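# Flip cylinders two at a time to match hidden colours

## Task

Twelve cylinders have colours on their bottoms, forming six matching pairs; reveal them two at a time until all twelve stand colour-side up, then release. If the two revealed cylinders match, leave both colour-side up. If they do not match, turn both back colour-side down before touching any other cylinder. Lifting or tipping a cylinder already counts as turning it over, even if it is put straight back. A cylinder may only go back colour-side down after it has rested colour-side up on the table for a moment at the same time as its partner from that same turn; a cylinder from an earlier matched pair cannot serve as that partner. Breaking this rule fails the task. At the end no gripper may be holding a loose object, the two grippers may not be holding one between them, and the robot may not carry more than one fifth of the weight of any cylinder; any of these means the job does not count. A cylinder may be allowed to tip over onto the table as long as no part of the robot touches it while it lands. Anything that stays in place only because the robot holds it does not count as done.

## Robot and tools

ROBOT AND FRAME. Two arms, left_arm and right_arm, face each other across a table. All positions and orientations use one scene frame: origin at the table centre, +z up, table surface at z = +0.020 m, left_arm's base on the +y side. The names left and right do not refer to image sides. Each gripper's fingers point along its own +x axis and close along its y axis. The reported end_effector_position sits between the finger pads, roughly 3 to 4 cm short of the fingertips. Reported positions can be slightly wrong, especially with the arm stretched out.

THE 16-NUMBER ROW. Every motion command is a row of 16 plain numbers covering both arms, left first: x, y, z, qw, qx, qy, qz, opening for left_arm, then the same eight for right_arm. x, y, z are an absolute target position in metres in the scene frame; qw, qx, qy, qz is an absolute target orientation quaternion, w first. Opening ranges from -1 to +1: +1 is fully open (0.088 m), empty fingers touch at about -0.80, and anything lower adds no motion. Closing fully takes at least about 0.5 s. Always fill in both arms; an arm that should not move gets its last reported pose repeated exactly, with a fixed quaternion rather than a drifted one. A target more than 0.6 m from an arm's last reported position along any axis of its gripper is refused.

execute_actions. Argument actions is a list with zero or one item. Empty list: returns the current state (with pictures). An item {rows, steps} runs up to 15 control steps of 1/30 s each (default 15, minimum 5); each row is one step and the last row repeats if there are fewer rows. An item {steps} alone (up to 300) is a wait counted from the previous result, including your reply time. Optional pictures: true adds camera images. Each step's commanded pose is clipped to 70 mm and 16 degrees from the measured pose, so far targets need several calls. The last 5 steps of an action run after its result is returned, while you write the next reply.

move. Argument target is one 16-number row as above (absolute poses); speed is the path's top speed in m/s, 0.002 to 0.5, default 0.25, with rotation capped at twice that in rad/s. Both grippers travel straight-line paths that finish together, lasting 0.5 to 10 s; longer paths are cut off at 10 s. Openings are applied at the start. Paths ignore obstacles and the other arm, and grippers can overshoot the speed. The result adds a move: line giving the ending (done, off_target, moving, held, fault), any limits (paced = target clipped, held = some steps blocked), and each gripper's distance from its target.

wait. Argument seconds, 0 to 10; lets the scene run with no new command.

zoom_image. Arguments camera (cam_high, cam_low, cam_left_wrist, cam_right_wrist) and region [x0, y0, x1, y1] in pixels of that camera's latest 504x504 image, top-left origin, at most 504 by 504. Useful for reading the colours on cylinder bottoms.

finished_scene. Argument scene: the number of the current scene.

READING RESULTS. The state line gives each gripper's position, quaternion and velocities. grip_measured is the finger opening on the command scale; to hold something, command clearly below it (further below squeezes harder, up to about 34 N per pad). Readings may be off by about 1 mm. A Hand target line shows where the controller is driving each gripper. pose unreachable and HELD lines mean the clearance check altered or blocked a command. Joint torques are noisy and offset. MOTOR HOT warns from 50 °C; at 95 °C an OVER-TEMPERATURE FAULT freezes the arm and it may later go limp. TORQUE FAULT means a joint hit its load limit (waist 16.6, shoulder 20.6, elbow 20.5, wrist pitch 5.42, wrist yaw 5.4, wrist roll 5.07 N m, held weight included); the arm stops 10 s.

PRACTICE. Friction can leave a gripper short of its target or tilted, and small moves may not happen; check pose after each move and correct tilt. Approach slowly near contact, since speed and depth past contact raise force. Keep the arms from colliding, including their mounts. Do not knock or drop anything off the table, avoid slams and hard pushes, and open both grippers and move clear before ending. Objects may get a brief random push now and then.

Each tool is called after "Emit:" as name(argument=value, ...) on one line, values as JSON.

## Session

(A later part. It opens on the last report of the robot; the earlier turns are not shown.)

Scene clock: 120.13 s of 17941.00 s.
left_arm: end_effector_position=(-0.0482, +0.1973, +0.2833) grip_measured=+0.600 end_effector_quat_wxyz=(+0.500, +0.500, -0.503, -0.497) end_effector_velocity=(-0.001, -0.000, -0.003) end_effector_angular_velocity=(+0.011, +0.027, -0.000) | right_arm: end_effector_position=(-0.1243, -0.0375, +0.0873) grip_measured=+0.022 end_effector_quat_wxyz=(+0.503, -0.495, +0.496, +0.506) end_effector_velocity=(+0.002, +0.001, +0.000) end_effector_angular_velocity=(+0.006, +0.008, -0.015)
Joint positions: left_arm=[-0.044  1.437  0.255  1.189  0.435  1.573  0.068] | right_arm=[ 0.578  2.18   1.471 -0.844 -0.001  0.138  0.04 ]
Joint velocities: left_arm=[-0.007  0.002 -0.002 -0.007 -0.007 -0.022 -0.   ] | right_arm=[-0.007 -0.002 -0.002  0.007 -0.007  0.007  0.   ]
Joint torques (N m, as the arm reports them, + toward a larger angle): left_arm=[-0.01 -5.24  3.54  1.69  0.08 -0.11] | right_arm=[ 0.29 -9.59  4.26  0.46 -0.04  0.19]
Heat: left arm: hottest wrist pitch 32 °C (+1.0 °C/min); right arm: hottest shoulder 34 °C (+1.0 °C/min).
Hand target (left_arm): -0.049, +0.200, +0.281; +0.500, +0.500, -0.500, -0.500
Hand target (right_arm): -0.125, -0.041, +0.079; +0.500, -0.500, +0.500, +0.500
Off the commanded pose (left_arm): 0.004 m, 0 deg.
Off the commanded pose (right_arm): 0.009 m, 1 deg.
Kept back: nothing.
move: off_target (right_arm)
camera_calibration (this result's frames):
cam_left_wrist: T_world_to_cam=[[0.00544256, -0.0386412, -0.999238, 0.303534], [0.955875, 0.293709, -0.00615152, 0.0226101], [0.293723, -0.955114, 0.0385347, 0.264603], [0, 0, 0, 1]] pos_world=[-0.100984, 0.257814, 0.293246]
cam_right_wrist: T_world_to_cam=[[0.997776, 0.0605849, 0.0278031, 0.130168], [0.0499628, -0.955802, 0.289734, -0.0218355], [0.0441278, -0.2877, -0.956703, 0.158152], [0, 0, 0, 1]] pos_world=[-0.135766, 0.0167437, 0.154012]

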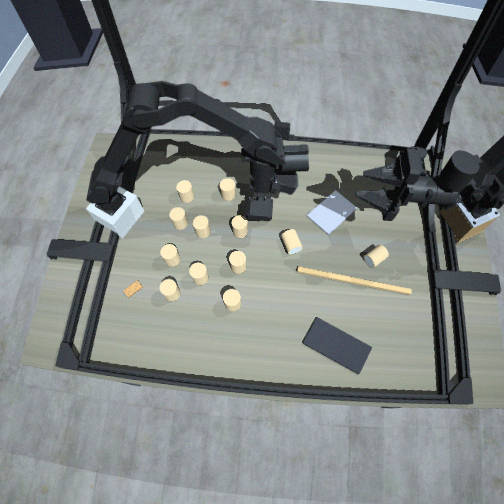

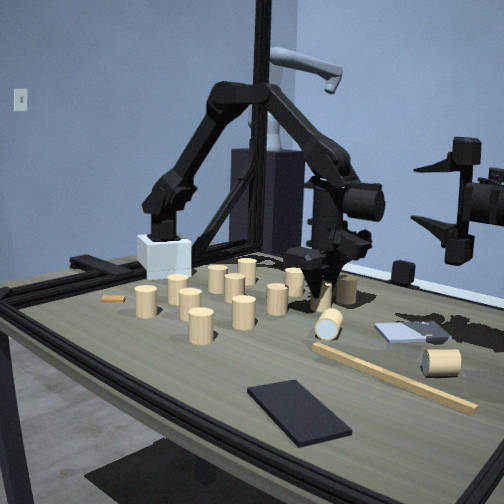

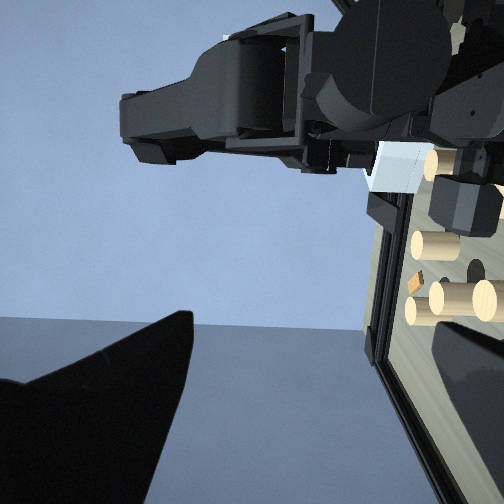

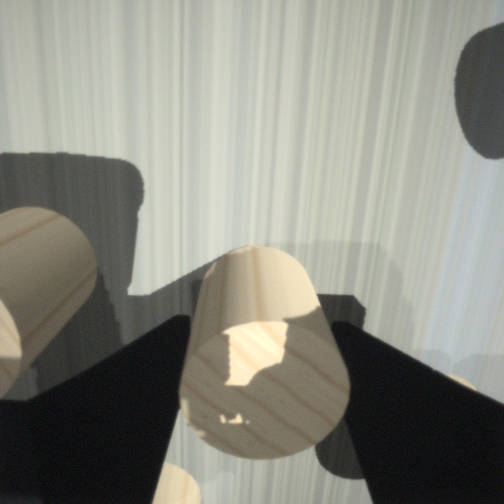

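Emit:
execute_actions(actions=[{"rows":[[-0.049,0.2,0.281,0.5,0.5,-0.5,-0.5,0.6,-0.125,-0.04,0.082,0.5,-0.5,0.5,0.5,0.45]],"steps":12}])

Emit:
execute_actions(actions=[{"rows":[[-0.049,0.2,0.281,0.5,0.5,-0.5,-0.5,0.6,-0.125,-0.04,0.145,0.5,-0.5,0.5,0.5,0.45]],"steps":12}])

Emit:
move(target=[-0.049,0.2,0.281,0.5,0.5,-0.5,-0.5,0.6,-0.05,-0.09,0.135,0.5,-0.5,0.5,0.5,0.5])

Emit:
move(target=[-0.049,0.2,0.281,0.5,0.5,-0.5,-0.5,0.6,-0.05,-0.092,0.08,0.5,-0.5,0.5,0.5,0.5], speed=0.12)

Emit:
execute_actions(actions=[{"rows":[[-0.049,0.2,0.281,0.5,0.5,-0.5,-0.5,0.6,-0.05,-0.092,0.08,0.5,-0.5,0.5,0.5,-0.4]],"steps":12}])

Emit:
execute_actions(actions=[{"rows":[[-0.049,0.2,0.281,0.5,0.5,-0.5,-0.5,0.6,-0.05,-0.092,0.16,0.5,-0.5,0.5,0.5,-0.4]],"steps":12}])

Emit:
move(target=[-0.049,0.13,0.281,0.5,0.5,-0.5,-0.5,0.6,-0.05,0.0,0.28,0.707,0,0,0.707,-0.4], speed=0.4)

Emit:
execute_actions(actions=[{"rows":[[-0.049,0.06,0.281,0.5,0.5,-0.5,-0.5,0.6,-0.05,0.0,0.28,0.707,0,0,0.707,-0.4]]}])

Emit:
execute_actions(actions=[{"rows":[[-0.049,0.06,0.281,0.5,0.5,-0.5,-0.5,-0.4,-0.05,0.0,0.28,0.707,0,0,0.707,-0.4]]}])

Scene clock: 121.10 s of 17941.00 s.
left_arm: end_effector_position=(-0.0482, +0.1974, +0.2832) grip_measured=+0.600 end_effector_quat_wxyz=(+0.500, +0.500, -0.502, -0.498) end_effector_velocity=(+0.000, +0.000, -0.002) end_effector_angular_velocity=(+0.007, +0.010, +0.005) | right_arm: end_effector_position=(-0.1243, -0.0376, +0.0871) grip_measured=+0.345 end_effector_quat_wxyz=(+0.503, -0.496, +0.496, +0.506) end_effector_velocity=(+0.000, -0.002, +0.000) end_effector_angular_velocity=(-0.008, +0.006, +0.005)
Joint positions: left_arm=[-0.044  1.437  0.254  1.189  0.435  1.573  0.068] | right_arm=[ 0.578  2.181  1.471 -0.844 -0.001  0.139  0.056]
Joint velocities: left_arm=[-0.002 -0.002 -0.002 -0.007 -0.007 -0.007 -0.   ] | right_arm=[-0.002 -0.002 -0.002 -0.007 -0.007 -0.007  0.038]
Joint torques (N m, as the arm reports them, + toward a larger angle): left_arm=[ 0.13 -5.21  3.6   1.66  0.06 -0.14] | right_arm=[ 0.28 -9.81  5.39 -0.08 -0.03  0.18]
Heat: left arm: hottest wrist pitch 32 °C (+1.0 °C/min); right arm: hottest shoulder 34 °C (+1.0 °C/min).
Steps of this call (steps 1 to 22: nothing new was sent; steps 23 to 29: the first 7 steps of this action). Readings (end_effector_position):
23: left_arm (-0.0482, +0.1973, +0.2833) | right_arm (-0.1243, -0.0374, +0.0872)
24: left_arm (-0.0482, +0.1973, +0.2833) | right_arm (-0.1243, -0.0374, +0.0872)
26: left_arm (-0.0482, +0.1974, +0.2832) | right_arm (-0.1243, -0.0374, +0.0872)
29: the state above

Scene clock: 121.50 s of 17941.00 s.
left_arm: end_effector_position=(-0.0482, +0.1974, +0.2832) grip_measured=+0.600 end_effector_quat_wxyz=(+0.500, +0.500, -0.502, -0.498) end_effector_velocity=(+0.002, -0.000, +0.003) end_effector_angular_velocity=(-0.011, +0.002, +0.010) | right_arm: end_effector_position=(-0.1239, -0.0401, +0.1312) grip_measured=+0.446 end_effector_quat_wxyz=(+0.499, -0.501, +0.500, +0.500) end_effector_velocity=(-0.005, +0.037, +0.168) end_effector_angular_velocity=(+0.214, +0.038, +0.005)
Joint positions: left_arm=[-0.044  1.437  0.254  1.189  0.435  1.573  0.068] | right_arm=[ 0.578  2.122  1.566 -1.017 -0.001  0.139  0.061]
Joint velocities: left_arm=[ 0.002 -0.002  0.002  0.007 -0.007 -0.007 -0.   ] | right_arm=[-0.002 -0.242  0.32  -0.344 -0.007 -0.007  0.001]
Joint torques (N m, as the arm reports them, + toward a larger angle): left_arm=[-0.21 -5.18  3.77  1.64  0.05 -0.13] | right_arm=[  0.28 -11.11   5.62  -0.21  -0.04   0.17]
Heat: left arm: hottest wrist pitch 32 °C (+1.0 °C/min); right arm: hottest shoulder 34 °C (+1.0 °C/min).
Off your previous action's commanded pose (left_arm): 0.004 m, 0 deg at its last step (step 5 of this call).
Off your previous action's commanded pose (right_arm): 0.006 m, 1 deg at its last step (step 5 of this call).
Steps of this call (steps 1 to 5: the last 5 steps of your previous action; steps 6 to 12: the first 7 steps of this action). Readings (end_effector_position):
6: left_arm (-0.0482, +0.1974, +0.2832) | right_arm (-0.1238, -0.0406, +0.0915)
7: left_arm (-0.0482, +0.1974, +0.2832) | right_arm (-0.1232, -0.0453, +0.0965)
9: left_arm (-0.0482, +0.1974, +0.2832) | right_arm (-0.1231, -0.0458, +0.1102)
12: the state above

Scene clock: 122.77 s of 17941.00 s.
left_arm: end_effector_position=(-0.0482, +0.1974, +0.2832) grip_measured=+0.600 end_effector_quat_wxyz=(+0.500, +0.500, -0.502, -0.498) end_effector_velocity=(-0.000, +0.001, -0.005) end_effector_angular_velocity=(+0.015, +0.015, +0.005) | right_arm: end_effector_position=(-0.0514, -0.0881, +0.1339) grip_measured=+0.500 end_effector_quat_wxyz=(+0.499, -0.501, +0.502, +0.498) end_effector_velocity=(+0.005, -0.005, -0.001) end_effector_angular_velocity=(-0.002, +0.008, +0.005)
Joint positions: left_arm=[-0.044  1.437  0.254  1.189  0.435  1.573  0.068] | right_arm=[ 0.389  1.937  1.3   -0.94  -0.    -0.045  0.063]
Joint velocities: left_arm=[-0.002  0.002 -0.007 -0.007 -0.007 -0.007 -0.   ] | right_arm=[-0.017 -0.012 -0.022  0.007 -0.007 -0.022 -0.   ]
Joint torques (N m, as the arm reports them, + toward a larger angle): left_arm=[ 0.11 -5.36  3.63  1.6   0.06 -0.12] | right_arm=[ -0.29 -11.38   4.24   0.27  -0.1   -0.22]
Heat: left arm: hottest wrist pitch 33 °C (+2.0 °C/min); right arm: hottest shoulder 34 °C (+1.0 °C/min).
Hand target (left_arm): -0.049, +0.200, +0.281; +0.500, +0.500, -0.500, -0.500
Hand target (right_arm): -0.050, -0.090, +0.135; +0.499, -0.500, +0.501, +0.500
Off your previous action's commanded pose (left_arm): 0.004 m, 0 deg at its last step (step 5 of this call).
Off your previous action's commanded pose (right_arm): 0.004 m, 0 deg at its last step (step 5 of this call).
Off the commanded pose (left_arm): 0.004 m, 0 deg.
Off the commanded pose (right_arm): 0.003 m, 0 deg.
Kept back: nothing.
move: done
camera_calibration (this result's frames):
cam_left_wrist: T_world_to_cam=[[0.00528184, -0.0382955, -0.999252, 0.303331], [0.955874, 0.293711, -0.00620367, 0.0226342], [0.293729, -0.955127, 0.038157, 0.264795], [0, 0, 0, 1]] pos_world=[-0.101015, 0.257881, 0.293141]
cam_right_wrist: T_world_to_cam=[[0.998033, 0.0555572, 0.0290406, 0.0586818], [0.0437304, -0.948916, 0.312484, -0.0901086], [0.0449178, -0.310599, -0.949479, 0.181913], [0, 0, 0, 1]] pos_world=[-0.062797, -0.0322637, 0.199176]

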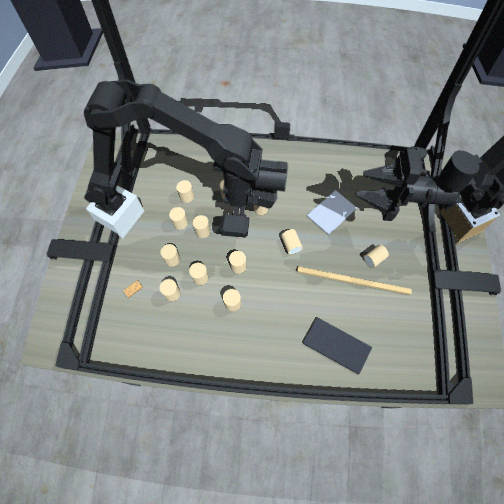

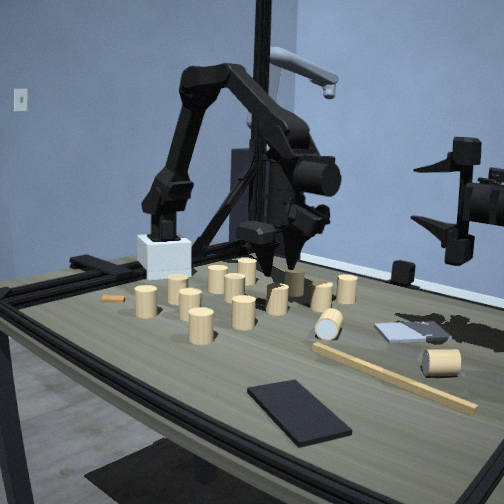

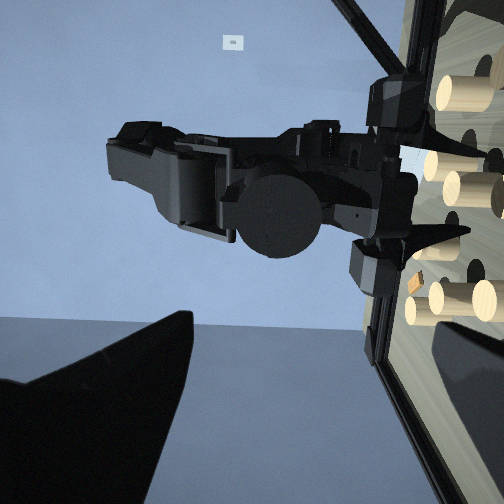

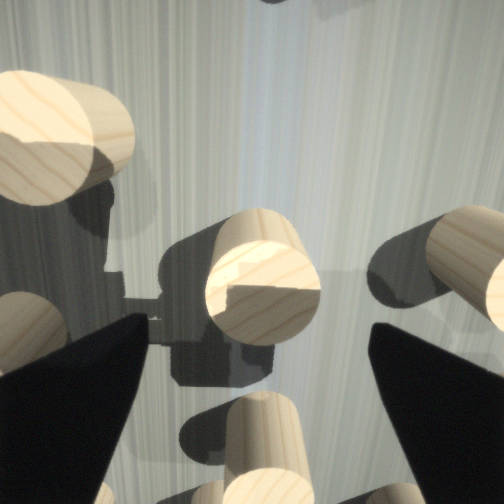

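Scene clock: 123.67 s of 17941.00 s.
left_arm: end_effector_position=(-0.0482, +0.1974, +0.2833) grip_measured=+0.600 end_effector_quat_wxyz=(+0.500, +0.500, -0.503, -0.497) end_effector_velocity=(-0.002, +0.000, -0.002) end_effector_angular_velocity=(+0.007, +0.010, -0.010) | right_arm: end_effector_position=(-0.0509, -0.0885, +0.0868) grip_measured=+0.500 end_effector_quat_wxyz=(+0.505, -0.495, +0.496, +0.504) end_effector_velocity=(-0.002, +0.001, -0.001) end_effector_angular_velocity=(+0.004, +0.022, +0.005)
Joint positions: left_arm=[-0.044  1.437  0.254  1.189  0.435  1.573  0.068] | right_arm=[ 0.387  2.002  1.183 -0.733 -0.    -0.047  0.063]
Joint velocities: left_arm=[-0.002 -0.002 -0.002 -0.007  0.007 -0.007 -0.   ] | right_arm=[-0.002  0.002 -0.002  0.007 -0.022 -0.007 -0.   ]
Joint torques (N m, as the arm reports them, + toward a larger angle): left_arm=[ 0.04 -5.28  3.7   1.66  0.03 -0.16] | right_arm=[-0.32 -8.23  3.94  0.3  -0.05 -0.22]
Heat: left arm: hottest wrist pitch 33 °C (+3.0 °C/min); right arm: hottest shoulder 34 °C (+1.0 °C/min).
Hand target (left_arm): -0.049, +0.200, +0.281; +0.500, +0.500, -0.500, -0.500
Hand target (right_arm): -0.050, -0.093, +0.080; +0.500, -0.500, +0.500, +0.500
Off the commanded pose (left_arm): 0.004 m, 0 deg.
Off the commanded pose (right_arm): 0.008 m, 1 deg.
Kept back: nothing.
move: done
camera_calibration (this result's frames):
cam_left_wrist: T_world_to_cam=[[0.00544256, -0.0386412, -0.999238, 0.303525], [0.955875, 0.293709, -0.00615152, 0.0226237], [0.293723, -0.955114, 0.0385347, 0.264702], [0, 0, 0, 1]] pos_world=[-0.101026, 0.257904, 0.293233]
cam_right_wrist: T_world_to_cam=[[0.997954, 0.0555674, 0.0316285, 0.0593271], [0.0440922, -0.95633, 0.288943, -0.0743035], [0.0463031, -0.286957, -0.956824, 0.139874], [0, 0, 0, 1]] pos_world=[-0.0624061, -0.0342176, 0.153427]

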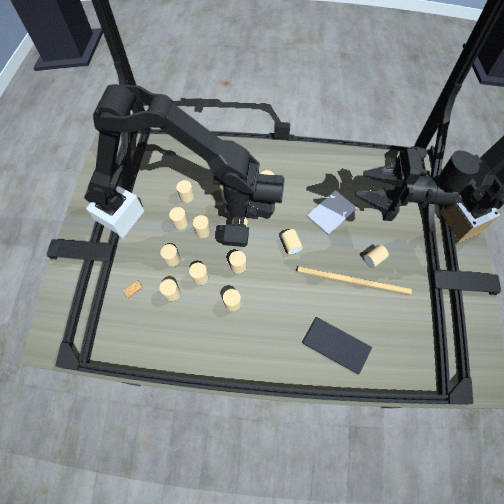

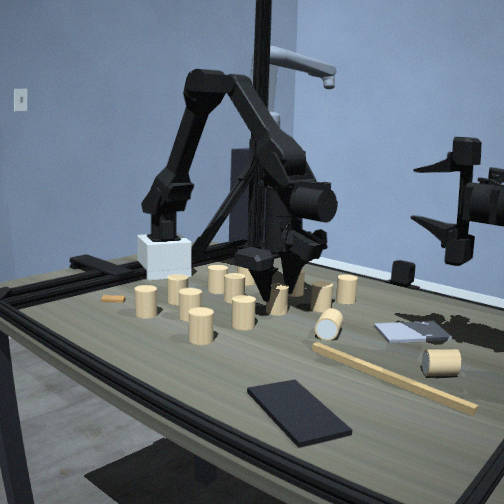

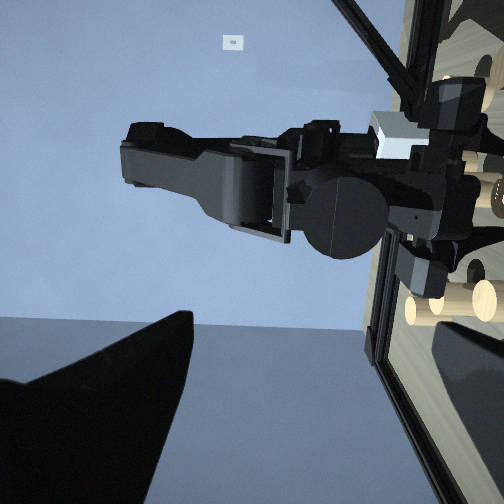

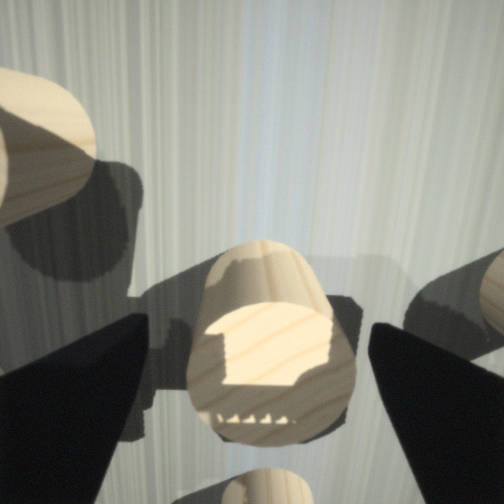

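Scene clock: 123.90 s of 17941.00 s.
left_arm: end_effector_position=(-0.0482, +0.1974, +0.2833) grip_measured=+0.600 end_effector_quat_wxyz=(+0.500, +0.500, -0.503, -0.497) end_effector_velocity=(+0.002, +0.001, -0.005) end_effector_angular_velocity=(+0.020, +0.031, +0.010) | right_arm: end_effector_position=(-0.0501, -0.0883, +0.0862) grip_measured=+0.022 end_effector_quat_wxyz=(+0.506, -0.495, +0.495, +0.503) end_effector_velocity=(-0.000, -0.000, -0.003) end_effector_angular_velocity=(-0.002, +0.007, +0.005)
Joint positions: left_arm=[-0.044  1.437  0.254  1.189  0.435  1.573  0.068] | right_arm=[ 0.386  2.003  1.182 -0.731  0.003 -0.048  0.04 ]
Joint velocities: left_arm=[ 0.002 -0.002 -0.002 -0.022 -0.007 -0.022  0.   ] | right_arm=[-0.002  0.007 -0.002  0.007 -0.007 -0.007 -0.   ]
Joint torques (N m, as the arm reports them, + toward a larger angle): left_arm=[ 0.33 -5.19  3.68  1.68  0.1  -0.11] | right_arm=[-0.24 -8.26  4.07  0.21 -0.14 -0.19]
Heat: left arm: hottest wrist pitch 33 °C (+3.0 °C/min); right arm: hottest shoulder 34 °C (+1.0 °C/min).
Steps of this call (steps 1 to 7: the first 7 steps of this action). Readings (end_effector_position):
1: left_arm (-0.0482, +0.1974, +0.2833) | right_arm (-0.0509, -0.0885, +0.0868)
2: left_arm (-0.0482, +0.1974, +0.2833) | right_arm (-0.0508, -0.0884, +0.0866)
4: left_arm (-0.0482, +0.1974, +0.2833) | right_arm (-0.0506, -0.0885, +0.0864)
7: the state above

Scene clock: 124.30 s of 17941.00 s.
left_arm: end_effector_position=(-0.0482, +0.1974, +0.2833) grip_measured=+0.600 end_effector_quat_wxyz=(+0.500, +0.500, -0.503, -0.497) end_effector_velocity=(+0.000, +0.000, -0.002) end_effector_angular_velocity=(+0.007, +0.010, +0.005) | right_arm: end_effector_position=(-0.0502, -0.0905, +0.1442) grip_measured=+0.022 end_effector_quat_wxyz=(+0.503, -0.498, +0.498, +0.500) end_effector_velocity=(-0.001, +0.039, +0.200) end_effector_angular_velocity=(+0.218, +0.011, +0.020)
Joint positions: left_arm=[-0.044  1.437  0.254  1.189  0.435  1.573  0.068] | right_arm=[ 0.386  1.904  1.299 -0.958  0.002 -0.048  0.04 ]
Joint velocities: left_arm=[-0.002 -0.002 -0.002 -0.007 -0.007 -0.007  0.   ] | right_arm=[-0.002 -0.3    0.437 -0.52  -0.022 -0.022 -0.   ]
Joint torques (N m, as the arm reports them, + toward a larger angle): left_arm=[ 0.36 -5.27  3.75  1.63  0.08 -0.09] | right_arm=[-0.22 -8.86  5.11 -0.3  -0.13 -0.18]
Heat: left arm: hottest wrist pitch 33 °C (+3.0 °C/min); right arm: hottest shoulder 34 °C (+1.0 °C/min).
Off your previous action's commanded pose (left_arm): 0.004 m, 0 deg at its last step (step 5 of this call).
Off your previous action's commanded pose (right_arm): 0.007 m, 1 deg at its last step (step 5 of this call).
Steps of this call (steps 1 to 5: the last 5 steps of your previous action; steps 6 to 12: the first 7 steps of this action). Readings (end_effector_position):
6: left_arm (-0.0482, +0.1974, +0.2833) | right_arm (-0.0502, -0.0907, +0.0920)
7: left_arm (-0.0482, +0.1974, +0.2833) | right_arm (-0.0505, -0.0968, +0.0989)
9: left_arm (-0.0482, +0.1974, +0.2833) | right_arm (-0.0506, -0.0987, +0.1177)
12: the state above

Scene clock: 127.33 s of 17941.00 s.
left_arm: end_effector_position=(-0.0493, +0.1328, +0.2821) grip_measured=+0.600 end_effector_quat_wxyz=(+0.500, +0.500, -0.502, -0.498) end_effector_velocity=(+0.002, +0.001, -0.003) end_effector_angular_velocity=(+0.012, +0.011, +0.010) | right_arm: end_effector_position=(-0.0498, +0.0019, +0.2854) grip_measured=+0.022 end_effector_quat_wxyz=(+0.711, +0.000, -0.009, +0.703) end_effector_velocity=(-0.002, -0.001, -0.004) end_effector_angular_velocity=(-0.007, +0.007, +0.020)
Joint positions: left_arm=[-0.153  1.673  0.478  1.2    0.327  1.573  0.068] | right_arm=[ 0.379  1.664  0.61   1.066 -0.045 -0.011  0.04 ]
Joint velocities: left_arm=[ 0.002  0.002 -0.002 -0.007 -0.007 -0.007 -0.   ] | right_arm=[-0.002  0.007 -0.007  0.007 -0.022  0.007 -0.   ]
Joint torques (N m, as the arm reports them, + toward a larger angle): left_arm=[ 0.   -4.94  5.73  1.45 -0.13 -0.21] | right_arm=[-0.02 -6.59  4.58  1.65 -0.09  0.2 ]
Heat: left arm: hottest wrist pitch 33 °C (+3.0 °C/min); right arm: hottest shoulder 34 °C (+1.0 °C/min).
Hand target (left_arm): -0.049, +0.130, +0.281; +0.500, +0.500, -0.500, -0.500
Hand target (right_arm): -0.050, +0.001, +0.279; +0.711, -0.002, -0.002, +0.703
Off your previous action's commanded pose (left_arm): 0.004 m, 0 deg at its last step (step 5 of this call).
Off your previous action's commanded pose (right_arm): 0.005 m, 0 deg at its last step (step 5 of this call).
Off the commanded pose (left_arm): 0.003 m, 0 deg.
Off the commanded pose (right_arm): 0.006 m, 1 deg.
Kept back: nothing.
move: done
camera_calibration (this result's frames):
cam_left_wrist: T_world_to_cam=[[0.00396958, -0.0374383, -0.999291, 0.299657], [0.955866, 0.293714, -0.00720684, 0.0429671], [0.293775, -0.95516, 0.0369519, 0.203864], [0, 0, 0, 1]] pos_world=[-0.102151, 0.193322, 0.292221]
cam_right_wrist: T_world_to_cam=[[0.996664, -0.0426441, 0.0695919, 0.0361516], [0.0539693, -0.295303, -0.953878, 0.3086], [0.061228, 0.954451, -0.292017, 0.164464], [0, 0, 0, 1]] pos_world=[-0.0627557, -0.064301, 0.339877]

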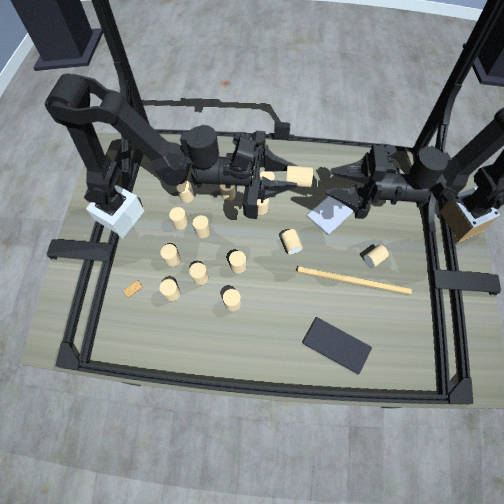

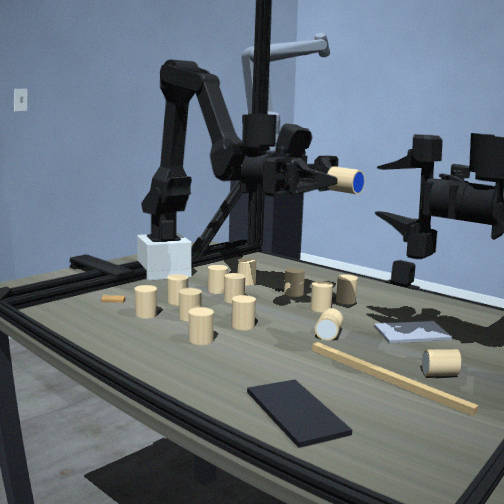

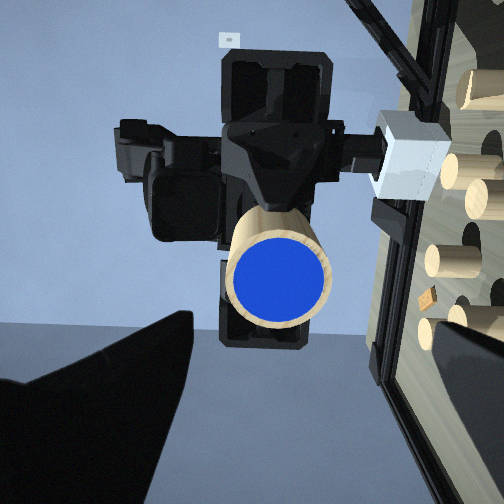

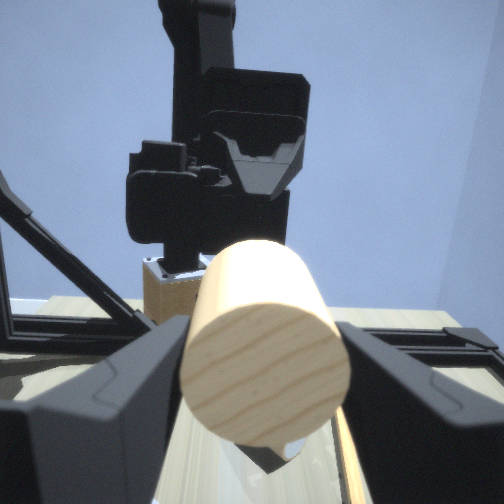

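Scene clock: 127.67 s of 17941.00 s.
left_arm: end_effector_position=(-0.0502, +0.0693, +0.2847) grip_measured=+0.600 end_effector_quat_wxyz=(+0.501, +0.498, -0.504, -0.497) end_effector_velocity=(+0.016, -0.051, -0.006) end_effector_angular_velocity=(+0.012, +0.011, +0.039) | right_arm: end_effector_position=(-0.0508, +0.0013, +0.2841) grip_measured=+0.022 end_effector_quat_wxyz=(+0.707, +0.001, -0.006, +0.707) end_effector_velocity=(+0.002, -0.001, -0.002) end_effector_angular_velocity=(-0.007, -0.007, -0.000)
Joint positions: left_arm=[-0.218  1.854  0.728  1.134  0.263  1.573  0.068] | right_arm=[ 0.376  1.664  0.607  1.066 -0.059 -0.006  0.04 ]
Joint velocities: left_arm=[-0.012  0.164  0.217 -0.066 -0.051 -0.007 -0.   ] | right_arm=[-0.007 -0.002 -0.002 -0.007 -0.007 -0.007 -0.   ]
Joint torques (N m, as the arm reports them, + toward a larger angle): left_arm=[-0.12 -6.69  5.98  1.5  -0.09 -0.08] | right_arm=[-0.35 -7.4   4.57  1.47 -0.12  0.19]
Heat: left arm: hottest wrist pitch 33 °C (+3.0 °C/min); right arm: hottest shoulder 34 °C (+1.0 °C/min).
Steps of this call (steps 1 to 10: the first 10 steps of this action). Readings (end_effector_position):
1: left_arm (-0.0483, +0.1267, +0.2813) | right_arm (-0.0501, +0.0019, +0.2851)
2: left_arm (-0.0486, +0.1157, +0.2812) | right_arm (-0.0504, +0.0017, +0.2848)
4: left_arm (-0.0504, +0.0945, +0.2824) | right_arm (-0.0507, +0.0015, +0.2844)
8: left_arm (-0.0512, +0.0738, +0.2848) | right_arm (-0.0508, +0.0014, +0.2841)
10: the state above

Scene clock: 128.17 s of 17941.00 s.
left_arm: end_effector_position=(-0.0489, +0.0625, +0.2864) grip_measured=+0.022 end_effector_quat_wxyz=(+0.502, +0.498, -0.505, -0.496) end_effector_velocity=(-0.000, +0.000, +0.001) end_effector_angular_velocity=(+0.002, +0.008, +0.015) | right_arm: end_effector_position=(-0.0506, +0.0002, +0.2812) grip_measured=+0.022 end_effector_quat_wxyz=(+0.707, -0.001, -0.002, +0.707) end_effector_velocity=(-0.002, -0.000, -0.004) end_effector_angular_velocity=(-0.012, -0.007, +0.010)
Joint positions: left_arm=[-0.22   1.871  0.758  1.126  0.26   1.573  0.04 ] | right_arm=[ 0.376  1.664  0.601  1.065 -0.06  -0.005  0.04 ]
Joint velocities: left_arm=[-0.007 -0.007 -0.002 -0.007 -0.022 -0.007  0.   ] | right_arm=[ 0.002  0.002 -0.002 -0.007 -0.007 -0.007 -0.   ]
Joint torques (N m, as the arm reports them, + toward a larger angle): left_arm=[-0.24 -6.73  5.58  1.36 -0.08 -0.1 ] | right_arm=[-0.25 -7.44  5.46  1.57 -0.12  0.17]
Heat: left arm: hottest wrist pitch 33 °C (+2.0 °C/min); right arm: hottest shoulder 34 °C (+1.0 °C/min).
Off your previous action's commanded pose (left_arm): 0.005 m, 0 deg at its last step (step 5 of this call).
Off your previous action's commanded pose (right_arm): 0.004 m, 1 deg at its last step (step 5 of this call).
Steps of this call (steps 1 to 5: the last 5 steps of your previous action; steps 6 to 15: the first 10 steps of this action). Readings (end_effector_position):
6: left_arm (-0.0490, +0.0644, +0.2835) | right_arm (-0.0509, +0.0013, +0.2841)
7: left_arm (-0.0491, +0.0640, +0.2835) | right_arm (-0.0509, +0.0013, +0.2841)
9: left_arm (-0.0489, +0.0634, +0.2850) | right_arm (-0.0507, +0.0010, +0.2828)
13: left_arm (-0.0489, +0.0625, +0.2864) | right_arm (-0.0506, +0.0002, +0.2812)
15: the state above

Emit:
execute_actions(actions=[{"rows":[[-0.049,0.06,0.281,0.5,0.5,-0.5,-0.5,-0.4,-0.05,0.0,0.28,0.707,0,0,0.707,0.5]],"steps":10}])

Emit:
execute_actions(actions=[{"rows":[[-0.049,0.12,0.283,0.5,0.5,-0.5,-0.5,-0.4,-0.05,-0.04,0.28,0.707,0,0,0.707,0.5]],"steps":10}])

Emit:
move(target=[-0.26,0.13,0.12,0,0.707,0,-0.707,-0.4,0.05,-0.084,0.135,0.5,-0.5,0.5,0.5,0.5], speed=0.4)

Scene clock: 128.60 s of 17941.00 s.
left_arm: end_effector_position=(-0.0487, +0.0624, +0.2848) grip_measured=+0.022 end_effector_quat_wxyz=(+0.501, +0.499, -0.503, -0.497) end_effector_velocity=(-0.001, -0.004, -0.031) end_effector_angular_velocity=(+0.092, +0.032, -0.000) | right_arm: end_effector_position=(-0.0505, +0.0001, +0.2816) grip_measured=+0.191 end_effector_quat_wxyz=(+0.707, -0.000, -0.003, +0.707) end_effector_velocity=(+0.002, -0.001, +0.008) end_effector_angular_velocity=(+0.037, -0.010, -0.010)
Joint positions: left_arm=[-0.22   1.872  0.758  1.122  0.259  1.573  0.04 ] | right_arm=[ 0.375  1.664  0.601  1.067 -0.061 -0.005  0.048]
Joint velocities: left_arm=[-0.007  0.046  0.002 -0.051 -0.007 -0.007 -0.   ] | right_arm=[-0.002 -0.002 -0.002  0.037  0.007 -0.007  0.162]
Joint torques (N m, as the arm reports them, + toward a larger angle): left_arm=[-0.24 -7.35  5.73  1.67 -0.19 -0.09] | right_arm=[-0.26 -7.4   5.5   1.44 -0.11  0.16]
Heat: left arm: hottest wrist pitch 33 °C (+2.0 °C/min); right arm: hottest shoulder 34 °C (+1.0 °C/min).
Off your previous action's commanded pose (left_arm): 0.006 m, 1 deg at its last step (step 5 of this call).
Off your previous action's commanded pose (right_arm): 0.001 m, 0 deg at its last step (step 5 of this call).
Steps of this call (steps 1 to 5: the last 5 steps of your previous action; steps 6 to 8: nothing new was sent; steps 9 to 13: the first 5 steps of this action). Readings (end_effector_position):
9: left_arm (-0.0488, +0.0625, +0.2864) | right_arm (-0.0507, +0.0002, +0.2812)
10: left_arm (-0.0488, +0.0625, +0.2864) | right_arm (-0.0507, +0.0002, +0.2812)
12: left_arm (-0.0488, +0.0625, +0.2860) | right_arm (-0.0505, +0.0001, +0.2813)
13: the state above

Scene clock: 128.93 s of 17941.00 s.
left_arm: end_effector_position=(-0.0486, +0.0982, +0.2789) grip_measured=+0.021 end_effector_quat_wxyz=(+0.498, +0.502, -0.498, -0.502) end_effector_velocity=(+0.013, +0.165, -0.027) end_effector_angular_velocity=(+0.105, +0.040, +0.054) | right_arm: end_effector_position=(-0.0506, -0.0259, +0.2786) grip_measured=+0.487 end_effector_quat_wxyz=(+0.707, -0.003, -0.000, +0.707) end_effector_velocity=(+0.000, -0.104, +0.005) end_effector_angular_velocity=(+0.007, -0.008, +0.005)
Joint positions: left_arm=[-0.189  1.78   0.611  1.162  0.29   1.573  0.04 ] | right_arm=[ 0.369  1.576  0.498  1.075 -0.067 -0.005  0.063]
Joint velocities: left_arm=[ 0.178 -0.457 -0.647  0.081  0.125 -0.007 -0.   ] | right_arm=[-0.032 -0.403 -0.388 -0.007 -0.037 -0.007  0.006]
Joint torques (N m, as the arm reports them, + toward a larger angle): left_arm=[ 0.47 -9.45  4.69  1.97  0.08 -0.06] | right_arm=[-0.23 -7.81  4.82  1.56 -0.13  0.16]
Heat: left arm: hottest wrist pitch 33 °C (+2.0 °C/min); right arm: hottest shoulder 34 °C (+1.0 °C/min).
Off your previous action's commanded pose (left_arm): 0.003 m, 0 deg at its last step (step 5 of this call).
Off your previous action's commanded pose (right_arm): 0.002 m, 0 deg at its last step (step 5 of this call).
Steps of this call (steps 1 to 5: the last 5 steps of your previous action; steps 6 to 10: the first 5 steps of this action). Readings (end_effector_position):
6: left_arm (-0.0491, +0.0669, +0.2834) | right_arm (-0.0508, -0.0038, +0.2814)
7: left_arm (-0.0496, +0.0753, +0.2825) | right_arm (-0.0508, -0.0103, +0.2800)
9: left_arm (-0.0491, +0.0922, +0.2799) | right_arm (-0.0507, -0.0221, +0.2785)
10: the state above

Scene clock: 132.00 s of 17941.00 s.
left_arm: end_effector_position=(-0.2594, +0.1298, +0.1220) grip_measured=+0.017 end_effector_quat_wxyz=(+0.006, +0.703, -0.001, -0.711) end_effector_velocity=(+0.001, +0.003, -0.002) end_effector_angular_velocity=(+0.028, -0.016, +0.005) | right_arm: end_effector_position=(+0.0477, -0.0856, +0.1388) grip_measured=+0.500 end_effector_quat_wxyz=(+0.499, -0.497, +0.497, +0.507) end_effector_velocity=(-0.003, -0.003, -0.004) end_effector_angular_velocity=(-0.028, +0.017, +0.010)
Joint positions: left_arm=[-0.783  2.234  1.618 -0.944  0.007  1.26   0.04 ] | right_arm=[ 0.111  1.993  1.402 -0.972 -0.011 -0.333  0.064]
Joint velocities: left_arm=[-0.002  0.017  0.022 -0.037 -0.007 -0.007 -0.   ] | right_arm=[ 0.002  0.017  0.007 -0.022 -0.007 -0.007 -0.   ]
Joint torques (N m, as the arm reports them, + toward a larger angle): left_arm=[-0.12 -9.36  6.3   0.22  0.23 -0.05] | right_arm=[-0.3  -8.66  6.78 -0.1   0.03 -0.22]
Heat: left arm: hottest wrist pitch 33 °C (+2.0 °C/min); right arm: hottest shoulder 34 °C (+1.0 °C/min).
Hand target (left_arm): -0.261, +0.129, +0.118; +0.003, +0.703, +0.004, -0.711
Hand target (right_arm): +0.049, -0.085, +0.136; +0.495, -0.501, +0.499, +0.505
Off your previous action's commanded pose (left_arm): 0.008 m, 0 deg at its last step (step 5 of this call).
Off your previous action's commanded pose (right_arm): 0.006 m, 0 deg at its last step (step 5 of this call).
Off the commanded pose (left_arm): 0.002 m, 1 deg.
Off the commanded pose (right_arm): 0.005 m, 1 deg.
Kept back: nothing.
move: done
camera_calibration (this result's frames):
cam_left_wrist: T_world_to_cam=[[-0.00732317, 0.999089, -0.0420324, -0.113897], [0.958736, 0.0189613, 0.283664, 0.244424], [0.284203, -0.0382207, -0.958002, 0.26846], [0, 0, 0, 1]] pos_world=[-0.311469, 0.119419, 0.183064]
cam_right_wrist: T_world_to_cam=[[0.997575, 0.0658056, 0.0226457, -0.0387128], [0.0561617, -0.953396, 0.296447, -0.0922895], [0.0410982, -0.294457, -0.954781, 0.18526], [0, 0, 0, 1]] pos_world=[0.0361882, -0.03089, 0.205118]

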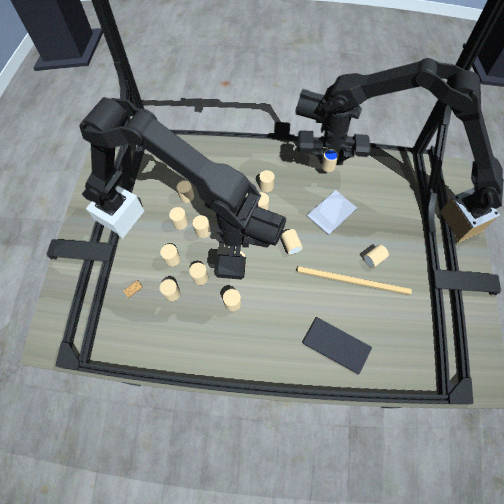

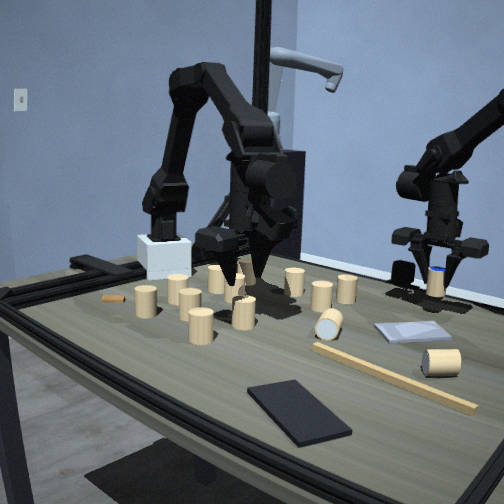

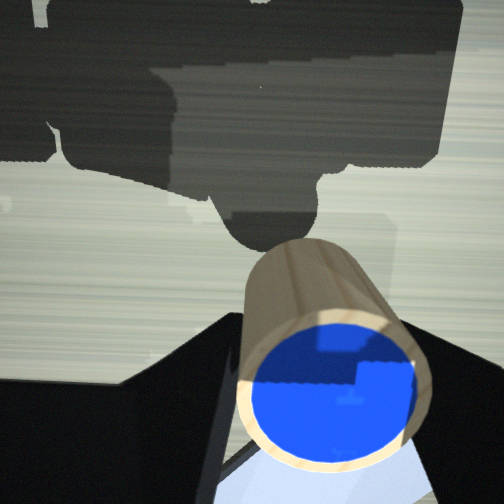

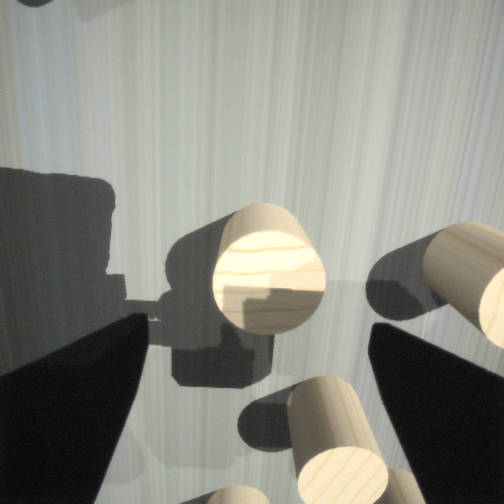

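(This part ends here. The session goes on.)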